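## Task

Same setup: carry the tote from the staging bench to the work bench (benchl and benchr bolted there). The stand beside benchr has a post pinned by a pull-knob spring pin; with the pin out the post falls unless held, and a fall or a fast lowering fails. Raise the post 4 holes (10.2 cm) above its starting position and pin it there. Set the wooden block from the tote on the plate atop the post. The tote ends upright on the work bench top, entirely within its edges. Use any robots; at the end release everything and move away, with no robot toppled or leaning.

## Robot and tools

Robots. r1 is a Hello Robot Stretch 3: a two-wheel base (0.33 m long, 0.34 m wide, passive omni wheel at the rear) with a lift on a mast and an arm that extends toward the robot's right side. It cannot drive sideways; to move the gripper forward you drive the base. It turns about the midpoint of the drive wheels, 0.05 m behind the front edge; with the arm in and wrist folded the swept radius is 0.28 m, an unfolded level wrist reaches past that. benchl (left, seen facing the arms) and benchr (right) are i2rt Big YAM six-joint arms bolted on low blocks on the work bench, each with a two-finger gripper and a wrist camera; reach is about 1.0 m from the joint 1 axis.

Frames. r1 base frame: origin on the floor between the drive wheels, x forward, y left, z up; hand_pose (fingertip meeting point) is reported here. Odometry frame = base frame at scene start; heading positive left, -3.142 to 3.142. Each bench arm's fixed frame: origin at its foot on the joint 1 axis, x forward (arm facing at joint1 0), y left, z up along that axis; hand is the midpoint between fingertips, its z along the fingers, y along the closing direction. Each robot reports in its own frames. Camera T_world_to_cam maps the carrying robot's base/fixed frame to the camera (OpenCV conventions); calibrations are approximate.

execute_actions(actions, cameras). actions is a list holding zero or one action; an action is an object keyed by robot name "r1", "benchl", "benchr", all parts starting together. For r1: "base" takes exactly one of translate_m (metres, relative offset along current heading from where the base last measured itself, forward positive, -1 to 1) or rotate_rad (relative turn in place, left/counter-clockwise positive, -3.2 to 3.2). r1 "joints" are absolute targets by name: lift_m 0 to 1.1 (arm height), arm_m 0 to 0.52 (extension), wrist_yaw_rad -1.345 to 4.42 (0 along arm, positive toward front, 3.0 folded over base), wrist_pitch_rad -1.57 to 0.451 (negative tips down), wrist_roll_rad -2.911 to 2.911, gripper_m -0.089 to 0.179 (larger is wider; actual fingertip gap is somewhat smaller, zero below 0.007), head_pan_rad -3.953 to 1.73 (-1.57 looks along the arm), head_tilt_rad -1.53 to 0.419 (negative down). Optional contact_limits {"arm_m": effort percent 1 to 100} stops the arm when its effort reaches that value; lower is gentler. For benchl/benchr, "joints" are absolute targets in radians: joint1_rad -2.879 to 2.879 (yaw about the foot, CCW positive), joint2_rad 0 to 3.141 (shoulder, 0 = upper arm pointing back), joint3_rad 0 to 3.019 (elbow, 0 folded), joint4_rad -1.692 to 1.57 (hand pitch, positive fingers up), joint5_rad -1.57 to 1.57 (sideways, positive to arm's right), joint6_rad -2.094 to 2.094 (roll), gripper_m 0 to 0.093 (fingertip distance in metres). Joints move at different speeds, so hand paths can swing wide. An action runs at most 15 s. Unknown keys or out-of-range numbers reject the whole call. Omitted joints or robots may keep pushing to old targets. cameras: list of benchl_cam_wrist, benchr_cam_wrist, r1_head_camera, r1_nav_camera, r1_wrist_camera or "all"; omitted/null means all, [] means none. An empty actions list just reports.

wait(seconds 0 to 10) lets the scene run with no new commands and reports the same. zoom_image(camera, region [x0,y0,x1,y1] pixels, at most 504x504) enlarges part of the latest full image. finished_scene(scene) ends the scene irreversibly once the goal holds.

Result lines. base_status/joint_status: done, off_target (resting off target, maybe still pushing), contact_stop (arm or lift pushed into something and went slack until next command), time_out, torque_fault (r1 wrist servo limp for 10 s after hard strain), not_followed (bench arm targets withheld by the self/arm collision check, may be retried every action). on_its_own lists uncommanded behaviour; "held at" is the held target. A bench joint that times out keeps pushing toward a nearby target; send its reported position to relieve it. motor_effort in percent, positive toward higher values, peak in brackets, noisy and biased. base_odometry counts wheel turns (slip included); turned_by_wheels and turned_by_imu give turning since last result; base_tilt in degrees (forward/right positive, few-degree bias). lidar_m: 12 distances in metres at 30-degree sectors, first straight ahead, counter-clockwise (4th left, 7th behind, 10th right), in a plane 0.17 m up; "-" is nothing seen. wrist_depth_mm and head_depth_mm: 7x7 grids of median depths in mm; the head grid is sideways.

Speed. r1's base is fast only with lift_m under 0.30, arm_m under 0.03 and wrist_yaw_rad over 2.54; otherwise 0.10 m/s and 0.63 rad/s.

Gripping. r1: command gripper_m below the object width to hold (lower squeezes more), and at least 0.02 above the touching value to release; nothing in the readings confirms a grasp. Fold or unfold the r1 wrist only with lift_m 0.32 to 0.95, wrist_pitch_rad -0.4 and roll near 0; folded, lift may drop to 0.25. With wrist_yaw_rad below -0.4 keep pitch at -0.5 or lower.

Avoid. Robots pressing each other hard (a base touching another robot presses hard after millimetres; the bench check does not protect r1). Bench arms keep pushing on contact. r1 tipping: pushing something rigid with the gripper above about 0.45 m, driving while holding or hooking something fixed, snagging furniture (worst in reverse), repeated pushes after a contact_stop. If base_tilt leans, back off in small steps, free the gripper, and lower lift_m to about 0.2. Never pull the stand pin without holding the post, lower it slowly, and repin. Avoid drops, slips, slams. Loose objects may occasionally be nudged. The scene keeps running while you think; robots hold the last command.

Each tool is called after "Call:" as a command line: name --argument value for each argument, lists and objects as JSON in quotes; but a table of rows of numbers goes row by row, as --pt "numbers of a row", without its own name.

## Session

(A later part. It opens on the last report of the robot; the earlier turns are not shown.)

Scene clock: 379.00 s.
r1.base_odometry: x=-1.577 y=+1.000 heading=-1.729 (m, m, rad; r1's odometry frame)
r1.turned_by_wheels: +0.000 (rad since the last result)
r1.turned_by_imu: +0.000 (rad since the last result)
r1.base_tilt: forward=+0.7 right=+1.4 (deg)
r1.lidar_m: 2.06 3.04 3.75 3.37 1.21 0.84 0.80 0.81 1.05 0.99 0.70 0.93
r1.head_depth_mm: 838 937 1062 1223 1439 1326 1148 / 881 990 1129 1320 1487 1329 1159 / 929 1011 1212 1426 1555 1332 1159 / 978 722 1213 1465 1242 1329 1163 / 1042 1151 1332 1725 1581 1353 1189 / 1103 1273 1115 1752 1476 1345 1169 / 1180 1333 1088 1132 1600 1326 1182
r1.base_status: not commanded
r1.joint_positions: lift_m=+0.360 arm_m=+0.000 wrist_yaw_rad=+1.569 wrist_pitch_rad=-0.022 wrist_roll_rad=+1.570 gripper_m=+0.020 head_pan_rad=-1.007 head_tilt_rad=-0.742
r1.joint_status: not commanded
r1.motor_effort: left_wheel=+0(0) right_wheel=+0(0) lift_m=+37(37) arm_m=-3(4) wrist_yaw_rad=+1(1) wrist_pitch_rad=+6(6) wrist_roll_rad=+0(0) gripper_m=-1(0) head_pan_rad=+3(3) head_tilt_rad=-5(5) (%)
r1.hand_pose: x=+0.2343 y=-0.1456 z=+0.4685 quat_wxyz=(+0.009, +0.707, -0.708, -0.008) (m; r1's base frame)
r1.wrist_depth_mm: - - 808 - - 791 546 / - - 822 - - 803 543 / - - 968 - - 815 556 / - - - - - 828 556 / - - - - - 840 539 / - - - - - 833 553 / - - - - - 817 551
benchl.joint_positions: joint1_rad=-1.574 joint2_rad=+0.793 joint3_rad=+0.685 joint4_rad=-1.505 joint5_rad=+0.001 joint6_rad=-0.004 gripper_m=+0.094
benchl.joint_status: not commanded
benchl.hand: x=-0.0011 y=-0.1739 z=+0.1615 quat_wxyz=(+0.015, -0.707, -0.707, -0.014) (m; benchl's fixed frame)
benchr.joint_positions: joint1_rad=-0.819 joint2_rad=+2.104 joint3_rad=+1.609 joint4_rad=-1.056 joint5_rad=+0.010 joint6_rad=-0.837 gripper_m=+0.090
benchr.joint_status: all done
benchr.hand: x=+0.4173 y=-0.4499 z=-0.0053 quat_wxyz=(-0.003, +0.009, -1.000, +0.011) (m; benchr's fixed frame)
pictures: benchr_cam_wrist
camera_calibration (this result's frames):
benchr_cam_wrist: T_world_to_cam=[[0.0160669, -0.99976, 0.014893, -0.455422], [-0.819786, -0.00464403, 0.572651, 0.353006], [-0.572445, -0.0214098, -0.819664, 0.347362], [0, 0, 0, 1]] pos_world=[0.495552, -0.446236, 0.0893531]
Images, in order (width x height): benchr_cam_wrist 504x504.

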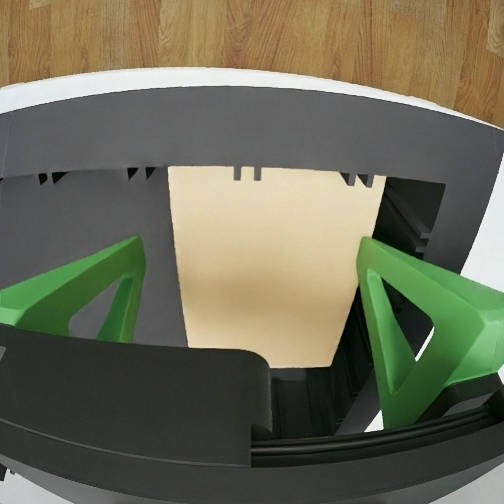

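Call:
execute_actions --actions '[{"benchr":{"joints":{"joint1_rad":-0.862,"joint2_rad":2.05,"joint3_rad":1.60,"joint4_rad":-1.10,"gripper_m":0.093}}}]' --cameras '["benchr_cam_wrist"]'

Scene clock: 380.33 s.
r1.base_odometry: x=-1.577 y=+1.000 heading=-1.729 (m, m, rad; r1's odometry frame)
r1.turned_by_wheels: +0.000 (rad since the last result)
r1.turned_by_imu: +0.000 (rad since the last result)
r1.base_tilt: forward=+0.6 right=+1.3 (deg)
r1.lidar_m: 2.06 3.04 3.75 3.39 1.21 0.84 0.80 0.82 1.05 0.99 0.70 0.93
r1.head_depth_mm: 836 937 1061 1227 1446 1319 1150 / 884 989 1130 1318 1495 1328 1157 / 926 1007 1210 1426 1569 1328 1162 / 979 720 1205 1464 1245 1328 1167 / 1039 1151 1330 1701 1586 1347 1183 / 1100 1276 1121 1765 1476 1355 1173 / 1178 1341 1083 1131 1595 1331 1176
r1.base_status: not commanded
r1.joint_positions: lift_m=+0.360 arm_m=+0.000 wrist_yaw_rad=+1.569 wrist_pitch_rad=-0.022 wrist_roll_rad=+1.570 gripper_m=+0.020 head_pan_rad=-1.007 head_tilt_rad=-0.742
r1.joint_status: not commanded
r1.motor_effort: left_wheel=-1(0) right_wheel=+0(0) lift_m=+37(37) arm_m=-4(3) wrist_yaw_rad=+1(0) wrist_pitch_rad=+6(6) wrist_roll_rad=+0(0) gripper_m=-1(1) head_pan_rad=+2(2) head_tilt_rad=-5(5) (%)
r1.hand_pose: x=+0.2343 y=-0.1456 z=+0.4685 quat_wxyz=(+0.009, +0.707, -0.708, -0.008) (m; r1's base frame)
r1.wrist_depth_mm: - - 833 - - 792 549 / - - 799 - - 830 544 / - - 989 - - 833 546 / - - - - - 833 544 / - - - - - 823 551 / - - - - - 849 559 / - - - - - 830 543
benchl.joint_positions: joint1_rad=-1.574 joint2_rad=+0.793 joint3_rad=+0.685 joint4_rad=-1.505 joint5_rad=+0.001 joint6_rad=-0.004 gripper_m=+0.094
benchl.joint_status: not commanded
benchl.hand: x=-0.0011 y=-0.1739 z=+0.1615 quat_wxyz=(+0.015, -0.707, -0.707, -0.014) (m; benchl's fixed frame)
benchr.joint_positions: joint1_rad=-0.853 joint2_rad=+2.083 joint3_rad=+1.604 joint4_rad=-1.094 joint5_rad=+0.008 joint6_rad=-0.837 gripper_m=+0.093
benchr.joint_status: all done
benchr.hand: x=+0.3966 y=-0.4570 z=+0.0056 quat_wxyz=(+0.004, -0.008, -1.000, +0.002) (m; benchr's fixed frame)
pictures: benchr_cam_wrist
camera_calibration (this result's frames):
benchr_cam_wrist: T_world_to_cam=[[-0.0174007, -0.999846, -0.00222957, -0.449026], [-0.812189, 0.0128342, 0.583253, 0.334664], [-0.583134, 0.0119598, -0.812288, 0.363755], [0, 0, 0, 1]] pos_world=[0.476115, -0.457603, 0.0992794]
Images, in order (width x height): benchr_cam_wrist 504x504.

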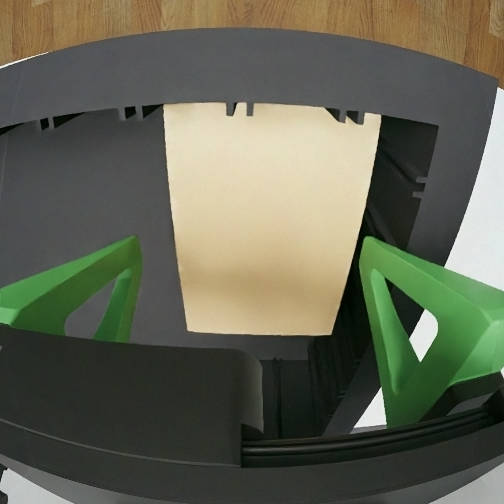

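Call:
execute_actions --actions '[{"benchr":{"joints":{"joint1_rad":-0.89,"joint2_rad":2.06,"joint3_rad":1.61,"joint4_rad":-1.10,"joint6_rad":-0.87}}}]' --cameras '["benchr_cam_wrist"]'

Scene clock: 382.13 s.
r1.base_odometry: x=-1.577 y=+1.000 heading=-1.729 (m, m, rad; r1's odometry frame)
r1.turned_by_wheels: +0.000 (rad since the last result)
r1.turned_by_imu: +0.000 (rad since the last result)
r1.base_tilt: forward=+0.6 right=+1.3 (deg)
r1.lidar_m: 2.06 3.03 3.76 3.37 1.21 0.84 0.80 0.82 1.05 0.99 0.69 0.93
r1.head_depth_mm: 840 939 1059 1223 1438 1323 1155 / 882 992 1134 1318 1486 1327 1161 / 928 1012 1212 1419 1560 1333 1163 / 979 721 1211 1459 1243 1337 1170 / 1040 1148 1329 1703 1573 1344 1188 / 1107 1266 1116 1760 1478 1350 1169 / 1174 1350 1085 1131 1594 1326 1180
r1.base_status: not commanded
r1.joint_positions: lift_m=+0.360 arm_m=+0.000 wrist_yaw_rad=+1.569 wrist_pitch_rad=-0.022 wrist_roll_rad=+1.570 gripper_m=+0.020 head_pan_rad=-1.007 head_tilt_rad=-0.742
r1.joint_status: not commanded
r1.motor_effort: left_wheel=+0(0) right_wheel=+0(0) lift_m=+37(37) arm_m=-3(4) wrist_yaw_rad=+1(1) wrist_pitch_rad=+6(6) wrist_roll_rad=+0(0) gripper_m=-2(1) head_pan_rad=+2(3) head_tilt_rad=-5(6) (%)
r1.hand_pose: x=+0.2343 y=-0.1456 z=+0.4685 quat_wxyz=(+0.009, +0.707, -0.708, -0.008) (m; r1's base frame)
r1.wrist_depth_mm: - - 806 - - 807 549 / - - 827 - - 811 539 / - - 969 - - 835 541 / - - - - - 807 557 / - - - - - 804 548 / - - - - - 837 555 / - - - - - 816 557
benchl.joint_positions: joint1_rad=-1.574 joint2_rad=+0.793 joint3_rad=+0.685 joint4_rad=-1.505 joint5_rad=+0.001 joint6_rad=-0.004 gripper_m=+0.094
benchl.joint_status: not commanded
benchl.hand: x=-0.0011 y=-0.1739 z=+0.1615 quat_wxyz=(+0.015, -0.707, -0.707, -0.014) (m; benchl's fixed frame)
benchr.joint_positions: joint1_rad=-0.874 joint2_rad=+2.083 joint3_rad=+1.604 joint4_rad=-1.094 joint5_rad=+0.008 joint6_rad=-0.860 gripper_m=+0.093
benchr.joint_status: all done
benchr.hand: x=+0.3869 y=-0.4652 z=+0.0056 quat_wxyz=(+0.004, -0.007, -1.000, +0.002) (m; benchr's fixed frame)
pictures: benchr_cam_wrist
camera_calibration (this result's frames):
benchr_cam_wrist: T_world_to_cam=[[-0.0151138, -0.999882, -0.00268597, -0.458242], [-0.81202, 0.0107066, 0.583531, 0.325804], [-0.583434, 0.0110004, -0.812086, 0.357844], [0, 0, 0, 1]] pos_world=[0.466412, -0.465613, 0.0992526]
Images, in order (width x height): benchr_cam_wrist 504x504.

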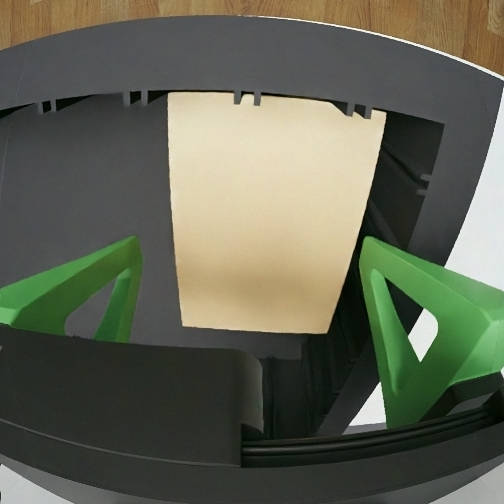

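Call:
execute_actions --actions '[{"benchr":{"joints":{"joint1_rad":-0.905,"joint2_rad":2.08,"joint3_rad":1.63,"joint4_rad":-1.12,"joint6_rad":-0.79}}}]' --cameras '["benchr_cam_wrist"]'

Scene clock: 384.97 s.
r1.base_odometry: x=-1.577 y=+1.000 heading=-1.729 (m, m, rad; r1's odometry frame)
r1.turned_by_wheels: +0.000 (rad since the last result)
r1.turned_by_imu: +0.000 (rad since the last result)
r1.base_tilt: forward=+0.6 right=+1.4 (deg)
r1.lidar_m: 2.07 3.04 3.77 3.37 1.21 0.84 0.80 0.82 1.05 0.99 0.70 0.93
r1.head_depth_mm: 839 938 1062 1227 1455 1321 1151 / 882 991 1124 1318 1489 1332 1160 / 931 1010 1216 1430 1560 1327 1168 / 983 722 1205 1457 1248 1332 1160 / 1037 1152 1328 1714 1571 1339 1197 / 1100 1277 1116 1752 1476 1357 1177 / 1185 1347 1089 1129 1592 1325 1181
r1.base_status: not commanded
r1.joint_positions: lift_m=+0.360 arm_m=+0.000 wrist_yaw_rad=+1.569 wrist_pitch_rad=-0.022 wrist_roll_rad=+1.570 gripper_m=+0.020 head_pan_rad=-1.007 head_tilt_rad=-0.742
r1.joint_status: not commanded
r1.motor_effort: left_wheel=+0(0) right_wheel=+0(1) lift_m=+37(37) arm_m=-3(4) wrist_yaw_rad=+1(0) wrist_pitch_rad=+6(6) wrist_roll_rad=+0(0) gripper_m=-1(1) head_pan_rad=+2(3) head_tilt_rad=-5(5) (%)
r1.hand_pose: x=+0.2343 y=-0.1456 z=+0.4685 quat_wxyz=(+0.009, +0.707, -0.708, -0.008) (m; r1's base frame)
r1.wrist_depth_mm: - - 823 - - 787 546 / - - 823 - - 830 552 / - - 949 - - 844 546 / - - - - - 811 564 / - - - - - 853 560 / - - - - - 832 554 / - - - - - 839 556
benchl.joint_positions: joint1_rad=-1.574 joint2_rad=+0.793 joint3_rad=+0.685 joint4_rad=-1.505 joint5_rad=+0.001 joint6_rad=-0.004 gripper_m=+0.094
benchl.joint_status: not commanded
benchl.hand: x=-0.0011 y=-0.1739 z=+0.1615 quat_wxyz=(+0.015, -0.707, -0.707, -0.014) (m; benchl's fixed frame)
benchr.joint_positions: joint1_rad=-0.887 joint2_rad=+2.083 joint3_rad=+1.604 joint4_rad=-1.113 joint5_rad=+0.008 joint6_rad=-0.803 gripper_m=+0.093
benchr.joint_status: all done
benchr.hand: x=+0.3777 y=-0.4667 z=+0.0057 quat_wxyz=(+0.010, -0.042, -0.999, -0.005) (m; benchr's fixed frame)
pictures: benchr_cam_wrist
camera_calibration (this result's frames):
benchr_cam_wrist: T_world_to_cam=[[-0.0856896, -0.996194, -0.015966, -0.431416], [-0.802262, 0.0594881, 0.594001, 0.33733], [-0.590791, 0.0637087, -0.804306, 0.379868], [0, 0, 0, 1]] pos_world=[0.458081, -0.474042, 0.0982681]
Images, in order (width x height): benchr_cam_wrist 504x504.

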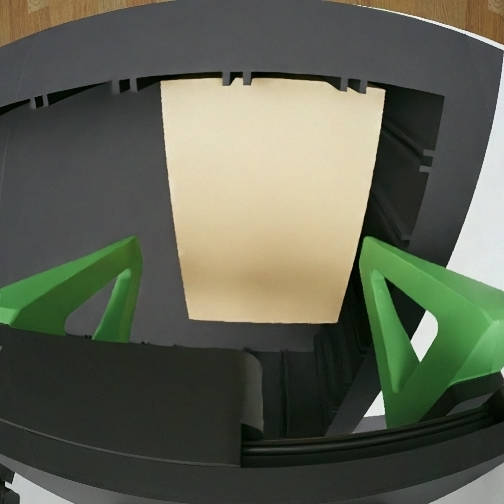

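Call:
execute_actions --actions '[{"benchr":{"joints":{"joint1_rad":-0.85,"joint3_rad":1.725,"joint4_rad":-1.18,"joint6_rad":-0.77}}}]' --cameras '["benchr_cam_wrist"]'

Scene clock: 387.17 s.
r1.base_odometry: x=-1.577 y=+1.000 heading=-1.729 (m, m, rad; r1's odometry frame)
r1.turned_by_wheels: +0.000 (rad since the last result)
r1.turned_by_imu: +0.000 (rad since the last result)
r1.base_tilt: forward=+0.8 right=+1.3 (deg)
r1.lidar_m: 2.07 3.03 3.75 3.38 1.21 0.84 0.80 0.82 1.05 0.99 0.70 0.93
r1.head_depth_mm: 839 938 1062 1226 1439 1321 1154 / 881 991 1129 1316 1492 1330 1159 / 929 1009 1209 1427 1556 1343 1163 / 982 721 1204 1464 1247 1326 1165 / 1044 1158 1331 1715 1578 1347 1195 / 1101 1271 1118 1754 1476 1347 1176 / 1174 1340 1079 1127 1582 1327 1174
r1.base_status: not commanded
r1.joint_positions: lift_m=+0.360 arm_m=+0.000 wrist_yaw_rad=+1.569 wrist_pitch_rad=-0.022 wrist_roll_rad=+1.570 gripper_m=+0.020 head_pan_rad=-1.007 head_tilt_rad=-0.742
r1.joint_status: not commanded
r1.motor_effort: left_wheel=+0(0) right_wheel=+0(0) lift_m=+37(37) arm_m=-3(3) wrist_yaw_rad=+1(0) wrist_pitch_rad=+6(6) wrist_roll_rad=+0(0) gripper_m=+0(0) head_pan_rad=+2(2) head_tilt_rad=-6(5) (%)
r1.hand_pose: x=+0.2343 y=-0.1456 z=+0.4685 quat_wxyz=(+0.009, +0.707, -0.708, -0.008) (m; r1's base frame)
r1.wrist_depth_mm: - - 842 - - 806 547 / - - 834 - - 835 546 / - - 964 - - 800 549 / - - - - - 808 548 / - - - - - 816 560 / - - - - - 828 548 / - - - - - 822 554
benchl.joint_positions: joint1_rad=-1.574 joint2_rad=+0.793 joint3_rad=+0.685 joint4_rad=-1.505 joint5_rad=+0.001 joint6_rad=-0.004 gripper_m=+0.094
benchl.joint_status: not commanded
benchl.hand: x=-0.0011 y=-0.1739 z=+0.1615 quat_wxyz=(+0.015, -0.707, -0.707, -0.014) (m; benchl's fixed frame)
benchr.joint_positions: joint1_rad=-0.853 joint2_rad=+2.083 joint3_rad=+1.678 joint4_rad=-1.170 joint5_rad=+0.010 joint6_rad=-0.782 gripper_m=+0.093
benchr.joint_status: all done
benchr.hand: x=+0.4039 y=-0.4658 z=+0.0310 quat_wxyz=(+0.005, -0.036, -0.999, +0.002) (m; benchr's fixed frame)
pictures: benchr_cam_wrist
camera_calibration (this result's frames):
benchr_cam_wrist: T_world_to_cam=[[-0.0726499, -0.997355, -0.00236319, -0.43414], [-0.808495, 0.0575051, 0.585686, 0.345059], [-0.584001, 0.0444607, -0.810534, 0.404161], [0, 0, 0, 1]] pos_world=[0.483469, -0.470803, 0.124464]
Images, in order (width x height): benchr_cam_wrist 504x504.

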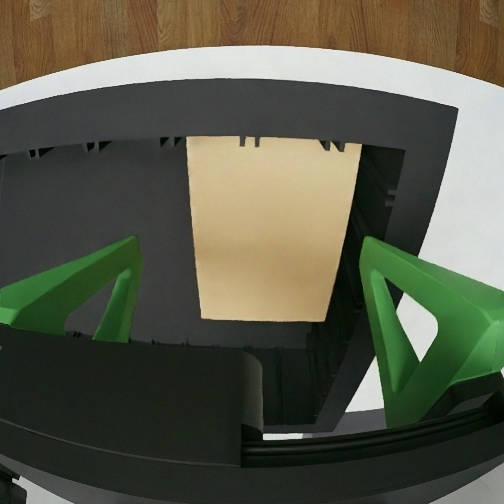

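Call:
execute_actions --actions '[{"benchr":{"joints":{"joint1_rad":-0.89,"joint6_rad":-0.80}}}]' --cameras '[]'

Call:
execute_actions --actions '[{"benchr":{"joints":{"joint2_rad":2.15,"joint3_rad":1.655,"joint4_rad":-1.10}}}]' --cameras '["benchr_cam_wrist"]'

Scene clock: 389.07 s.
r1.base_odometry: x=-1.577 y=+1.000 heading=-1.729 (m, m, rad; r1's odometry frame)
r1.turned_by_wheels: +0.000 (rad since the last result)
r1.turned_by_imu: +0.000 (rad since the last result)
r1.base_tilt: forward=+0.6 right=+1.5 (deg)
r1.lidar_m: 2.07 3.03 3.72 3.37 1.21 0.84 0.80 0.82 1.05 0.99 0.70 0.93
r1.head_depth_mm: 837 937 1063 1225 1437 1324 1151 / 884 990 1132 1326 1499 1328 1151 / 930 1008 1210 1437 1551 1337 1162 / 982 722 1207 1460 1248 1331 1166 / 1035 1156 1325 1710 1575 1343 1190 / 1107 1273 1117 1770 1471 1348 1176 / 1181 1348 1086 1127 1600 1323 1183
r1.base_status: not commanded
r1.joint_positions: lift_m=+0.360 arm_m=+0.000 wrist_yaw_rad=+1.569 wrist_pitch_rad=-0.022 wrist_roll_rad=+1.570 gripper_m=+0.020 head_pan_rad=-1.007 head_tilt_rad=-0.742
r1.joint_status: not commanded
r1.motor_effort: left_wheel=-1(0) right_wheel=+1(0) lift_m=+37(37) arm_m=-4(3) wrist_yaw_rad=+0(0) wrist_pitch_rad=+6(6) wrist_roll_rad=+0(0) gripper_m=-1(1) head_pan_rad=+2(2) head_tilt_rad=-5(5) (%)
r1.hand_pose: x=+0.2343 y=-0.1456 z=+0.4685 quat_wxyz=(+0.009, +0.707, -0.708, -0.008) (m; r1's base frame)
r1.wrist_depth_mm: - - 819 - - 798 544 / - - 823 - - 809 534 / - - 947 - - 821 560 / - - - - - 842 556 / - - - - - 830 560 / - - - - - 863 535 / - - - - - 841 552
benchl.joint_positions: joint1_rad=-1.574 joint2_rad=+0.793 joint3_rad=+0.685 joint4_rad=-1.505 joint5_rad=+0.001 joint6_rad=-0.004 gripper_m=+0.094
benchl.joint_status: not commanded
benchl.hand: x=-0.0011 y=-0.1739 z=+0.1615 quat_wxyz=(+0.015, -0.707, -0.707, -0.014) (m; benchl's fixed frame)
benchr.joint_positions: joint1_rad=-0.887 joint2_rad=+2.083 joint3_rad=+1.678 joint4_rad=-1.170 joint5_rad=+0.010 joint6_rad=-0.789 gripper_m=+0.093
benchr.joint_status: all done
benchr.hand: x=+0.3876 y=-0.4794 z=+0.0310 quat_wxyz=(+0.005, -0.049, -0.999, +0.002) (m; benchr's fixed frame)
pictures: none
No camera images: the call's "cameras" was empty. Leave "cameras" out to get every camera's image.

Scene clock: 389.97 s.
r1.base_odometry: x=-1.577 y=+1.000 heading=-1.729 (m, m, rad; r1's odometry frame)
r1.turned_by_wheels: +0.000 (rad since the last result)
r1.turned_by_imu: +0.000 (rad since the last result)
r1.base_tilt: forward=+0.7 right=+1.3 (deg)
r1.lidar_m: 2.06 3.04 3.78 3.38 1.21 0.84 0.80 0.82 1.05 0.99 0.70 0.93
r1.head_depth_mm: 838 936 1060 1232 1444 1324 1153 / 881 989 1130 1320 1489 1333 1155 / 926 1014 1208 1424 1559 1334 1162 / 983 723 1209 1463 1249 1324 1162 / 1038 1154 1331 1712 1575 1345 1192 / 1108 1268 1116 1767 1464 1356 1175 / 1181 1346 1089 1125 1599 1333 1175
r1.base_status: not commanded
r1.joint_positions: lift_m=+0.360 arm_m=+0.000 wrist_yaw_rad=+1.569 wrist_pitch_rad=-0.022 wrist_roll_rad=+1.570 gripper_m=+0.020 head_pan_rad=-1.007 head_tilt_rad=-0.742
r1.joint_status: not commanded
r1.motor_effort: left_wheel=-1(0) right_wheel=+1(0) lift_m=+37(37) arm_m=-4(4) wrist_yaw_rad=+0(1) wrist_pitch_rad=+6(6) wrist_roll_rad=+0(0) gripper_m=-1(1) head_pan_rad=+2(3) head_tilt_rad=-5(5) (%)
r1.hand_pose: x=+0.2343 y=-0.1456 z=+0.4685 quat_wxyz=(+0.009, +0.707, -0.708, -0.008) (m; r1's base frame)
r1.wrist_depth_mm: - - 808 - - 809 548 / - - 822 - - 823 552 / - - 971 - - 840 548 / - - - - - 814 552 / - - - - - 828 551 / - - - - - 839 552 / - - - - - 818 555
benchl.joint_positions: joint1_rad=-1.574 joint2_rad=+0.793 joint3_rad=+0.685 joint4_rad=-1.505 joint5_rad=+0.001 joint6_rad=-0.004 gripper_m=+0.094
benchl.joint_status: not commanded
benchl.hand: x=-0.0011 y=-0.1739 z=+0.1615 quat_wxyz=(+0.015, -0.707, -0.707, -0.014) (m; benchl's fixed frame)
benchr.joint_positions: joint1_rad=-0.887 joint2_rad=+2.099 joint3_rad=+1.677 joint4_rad=-1.111 joint5_rad=+0.013 joint6_rad=-0.792 gripper_m=+0.093
benchr.joint_status: all done
benchr.hand: x=+0.3954 y=-0.4891 z=+0.0208 quat_wxyz=(-0.008, -0.048, -0.999, +0.018) (m; benchr's fixed frame)
pictures: benchr_cam_wrist
camera_calibration (this result's frames):
benchr_cam_wrist: T_world_to_cam=[[-0.0965868, -0.994896, 0.0292177, -0.447947], [-0.820631, 0.0962115, 0.563301, 0.369788], [-0.563237, 0.0304305, -0.825735, 0.377208], [0, 0, 0, 1]] pos_world=[0.472651, -0.492717, 0.11626]
Images, in order (width x height): benchr_cam_wrist 504x504.

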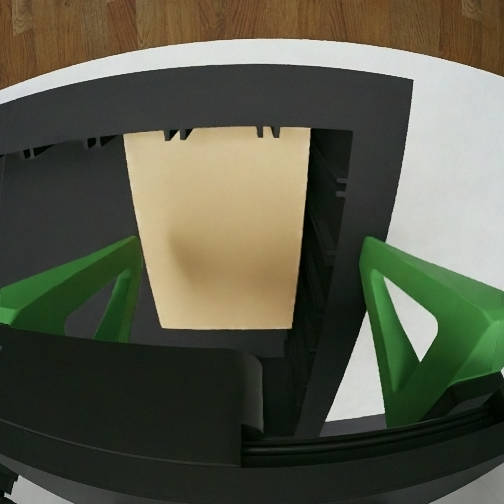

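Call:
execute_actions --actions '[{"benchr":{"joints":{"joint1_rad":-0.85,"joint3_rad":1.645,"joint4_rad":-1.10,"joint6_rad":-0.79}}}]' --cameras '["benchr_cam_wrist"]'

Scene clock: 392.23 s.
r1.base_odometry: x=-1.577 y=+1.000 heading=-1.729 (m, m, rad; r1's odometry frame)
r1.turned_by_wheels: +0.000 (rad since the last result)
r1.turned_by_imu: +0.000 (rad since the last result)
r1.base_tilt: forward=+0.6 right=+1.5 (deg)
r1.lidar_m: 2.06 3.04 3.78 3.37 1.21 0.85 0.80 0.81 1.05 0.99 0.69 0.93
r1.head_depth_mm: 839 938 1061 1223 1444 1323 1155 / 884 989 1131 1324 1485 1326 1153 / 928 1009 1217 1422 1561 1329 1158 / 984 724 1208 1460 1246 1328 1169 / 1038 1154 1326 1712 1574 1342 1188 / 1106 1278 1127 1766 1474 1343 1174 / 1179 1344 1085 1128 1594 1326 1179
r1.base_status: not commanded
r1.joint_positions: lift_m=+0.360 arm_m=+0.000 wrist_yaw_rad=+1.569 wrist_pitch_rad=-0.022 wrist_roll_rad=+1.570 gripper_m=+0.020 head_pan_rad=-1.007 head_tilt_rad=-0.742
r1.joint_status: not commanded
r1.motor_effort: left_wheel=+0(0) right_wheel=+0(1) lift_m=+37(37) arm_m=-3(3) wrist_yaw_rad=+1(1) wrist_pitch_rad=+6(6) wrist_roll_rad=+0(0) gripper_m=-1(0) head_pan_rad=+3(3) head_tilt_rad=-5(5) (%)
r1.hand_pose: x=+0.2343 y=-0.1456 z=+0.4685 quat_wxyz=(+0.009, +0.707, -0.708, -0.008) (m; r1's base frame)
r1.wrist_depth_mm: - - 817 - - 827 536 / - - 829 - - 788 551 / - - 987 - - 815 549 / - - - - - 842 547 / - - - - - 822 549 / - - - - - 816 553 / - - - - - 815 548
benchl.joint_positions: joint1_rad=-1.574 joint2_rad=+0.793 joint3_rad=+0.685 joint4_rad=-1.505 joint5_rad=+0.001 joint6_rad=-0.004 gripper_m=+0.094
benchl.joint_status: not commanded
benchl.hand: x=-0.0011 y=-0.1739 z=+0.1615 quat_wxyz=(+0.015, -0.707, -0.707, -0.014) (m; benchl's fixed frame)
benchr.joint_positions: joint1_rad=-0.873 joint2_rad=+2.099 joint3_rad=+1.674 joint4_rad=-1.107 joint5_rad=+0.022 joint6_rad=-0.792 gripper_m=+0.093
benchr.joint_status: all done
benchr.hand: x=+0.4007 y=-0.4846 z=+0.0200 quat_wxyz=(-0.005, -0.041, -0.999, +0.022) (m; benchr's fixed frame)
pictures: benchr_cam_wrist
camera_calibration (this result's frames):
benchr_cam_wrist: T_world_to_cam=[[-0.0834292, -0.995856, 0.0361997, -0.448899], [-0.81843, 0.089199, 0.567641, 0.369762], [-0.568518, 0.017731, -0.82248, 0.37532], [0, 0, 0, 1]] pos_world=[0.478549, -0.486676, 0.115051]
Images, in order (width x height): benchr_cam_wrist 504x504.

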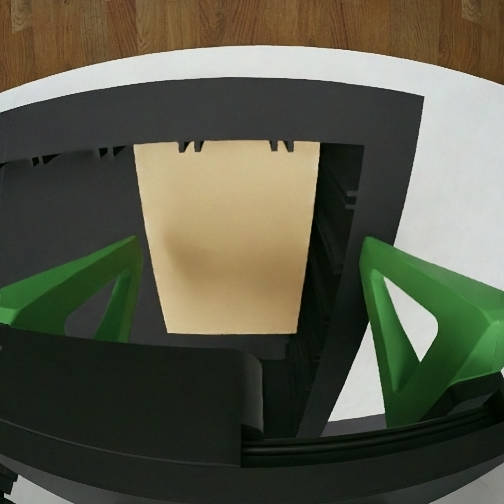

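Call:
execute_actions --actions '[{"benchr":{"joints":{"joint2_rad":2.02,"joint3_rad":1.645,"joint4_rad":-1.19}}}]' --cameras '[]'

Call:
execute_actions --actions '[{"benchr":{"joints":{"joint1_rad":-0.835,"joint5_rad":0,"joint6_rad":-0.77}}}]' --cameras '["benchr_cam_wrist"]'

Scene clock: 394.03 s.
r1.base_odometry: x=-1.577 y=+1.000 heading=-1.729 (m, m, rad; r1's odometry frame)
r1.turned_by_wheels: +0.000 (rad since the last result)
r1.turned_by_imu: +0.000 (rad since the last result)
r1.base_tilt: forward=+0.7 right=+1.2 (deg)
r1.lidar_m: 2.07 3.04 3.75 3.37 1.21 0.84 0.80 0.82 1.05 0.99 0.70 0.93
r1.head_depth_mm: 838 938 1054 1226 1437 1327 1160 / 878 992 1133 1319 1488 1328 1163 / 932 1011 1209 1438 1543 1330 1164 / 980 723 1209 1460 1239 1328 1157 / 1040 1154 1321 1706 1583 1346 1191 / 1110 1275 1114 1750 1471 1351 1178 / 1183 1338 1085 1126 1582 1321 1176
r1.base_status: not commanded
r1.joint_positions: lift_m=+0.360 arm_m=+0.000 wrist_yaw_rad=+1.569 wrist_pitch_rad=-0.022 wrist_roll_rad=+1.570 gripper_m=+0.020 head_pan_rad=-1.007 head_tilt_rad=-0.742
r1.joint_status: not commanded
r1.motor_effort: left_wheel=+0(0) right_wheel=+0(0) lift_m=+37(37) arm_m=-4(3) wrist_yaw_rad=+1(1) wrist_pitch_rad=+6(6) wrist_roll_rad=+0(0) gripper_m=-1(1) head_pan_rad=+2(3) head_tilt_rad=-5(5) (%)
r1.hand_pose: x=+0.2343 y=-0.1456 z=+0.4685 quat_wxyz=(+0.009, +0.707, -0.708, -0.008) (m; r1's base frame)
r1.wrist_depth_mm: - - 817 - - 808 535 / - - 834 - - 809 557 / - - 984 - - 795 555 / - - - - - 859 553 / - - - - - 803 554 / - - - - - 839 555 / - - - - - 826 538
benchl.joint_positions: joint1_rad=-1.574 joint2_rad=+0.793 joint3_rad=+0.685 joint4_rad=-1.505 joint5_rad=+0.001 joint6_rad=-0.004 gripper_m=+0.094
benchl.joint_status: not commanded
benchl.hand: x=-0.0011 y=-0.1739 z=+0.1615 quat_wxyz=(+0.015, -0.707, -0.707, -0.014) (m; benchl's fixed frame)
benchr.joint_positions: joint1_rad=-0.858 joint2_rad=+2.046 joint3_rad=+1.647 joint4_rad=-1.181 joint5_rad=+0.015 joint6_rad=-0.792 gripper_m=+0.093
benchr.joint_status: all done
benchr.hand: x=+0.3936 y=-0.4597 z=+0.0416 quat_wxyz=(+0.009, -0.033, -0.999, +0.002) (m; benchr's fixed frame)
pictures: none
No camera images: the call's "cameras" was empty. Leave "cameras" out to get every camera's image.

Scene clock: 394.70 s.
r1.base_odometry: x=-1.577 y=+1.000 heading=-1.729 (m, m, rad; r1's odometry frame)
r1.turned_by_wheels: +0.000 (rad since the last result)
r1.turned_by_imu: +0.000 (rad since the last result)
r1.base_tilt: forward=+0.7 right=+1.3 (deg)
r1.lidar_m: 2.06 3.03 3.73 3.38 1.21 0.84 0.80 0.81 1.05 0.99 0.70 0.93
r1.head_depth_mm: 841 938 1059 1221 1445 1326 1153 / 880 991 1135 1323 1496 1330 1163 / 930 1012 1212 1429 1560 1328 1164 / 980 719 1209 1463 1248 1320 1162 / 1041 1153 1331 1708 1579 1346 1199 / 1105 1282 1118 1772 1467 1349 1171 / 1180 1339 1088 1132 1595 1325 1174
r1.base_status: not commanded
r1.joint_positions: lift_m=+0.360 arm_m=+0.000 wrist_yaw_rad=+1.569 wrist_pitch_rad=-0.022 wrist_roll_rad=+1.570 gripper_m=+0.020 head_pan_rad=-1.007 head_tilt_rad=-0.742
r1.joint_status: not commanded
r1.motor_effort: left_wheel=+0(1) right_wheel=+0(0) lift_m=+37(37) arm_m=-3(3) wrist_yaw_rad=+1(1) wrist_pitch_rad=+6(6) wrist_roll_rad=+0(0) gripper_m=+0(0) head_pan_rad=+2(3) head_tilt_rad=-5(5) (%)
r1.hand_pose: x=+0.2343 y=-0.1456 z=+0.4685 quat_wxyz=(+0.009, +0.707, -0.708, -0.008) (m; r1's base frame)
r1.wrist_depth_mm: - - 816 - - 817 547 / - - 832 - - 828 540 / - - 971 - - 818 555 / - - - - - 825 543 / - - - - - 820 549 / - - - - - 827 553 / - - - - - 833 549
benchl.joint_positions: joint1_rad=-1.574 joint2_rad=+0.793 joint3_rad=+0.685 joint4_rad=-1.505 joint5_rad=+0.001 joint6_rad=-0.004 gripper_m=+0.094
benchl.joint_status: not commanded
benchl.hand: x=-0.0011 y=-0.1739 z=+0.1615 quat_wxyz=(+0.015, -0.707, -0.707, -0.014) (m; benchl's fixed frame)
benchr.joint_positions: joint1_rad=-0.843 joint2_rad=+2.046 joint3_rad=+1.647 joint4_rad=-1.181 joint5_rad=+0.003 joint6_rad=-0.782 gripper_m=+0.093
benchr.joint_status: all done
benchr.hand: x=+0.4018 y=-0.4525 z=+0.0416 quat_wxyz=(+0.004, -0.031, -1.000, -0.002) (m; benchr's fixed frame)
pictures: benchr_cam_wrist
camera_calibration (this result's frames):
benchr_cam_wrist: T_world_to_cam=[[-0.0627895, -0.997969, -0.0107318, -0.424913], [-0.810093, 0.0446824, 0.584596, 0.331334], [-0.582929, 0.0454002, -0.811254, 0.410946], [0, 0, 0, 1]] pos_world=[0.481283, -0.457512, 0.135125]
Images, in order (width x height): benchr_cam_wrist 504x504.

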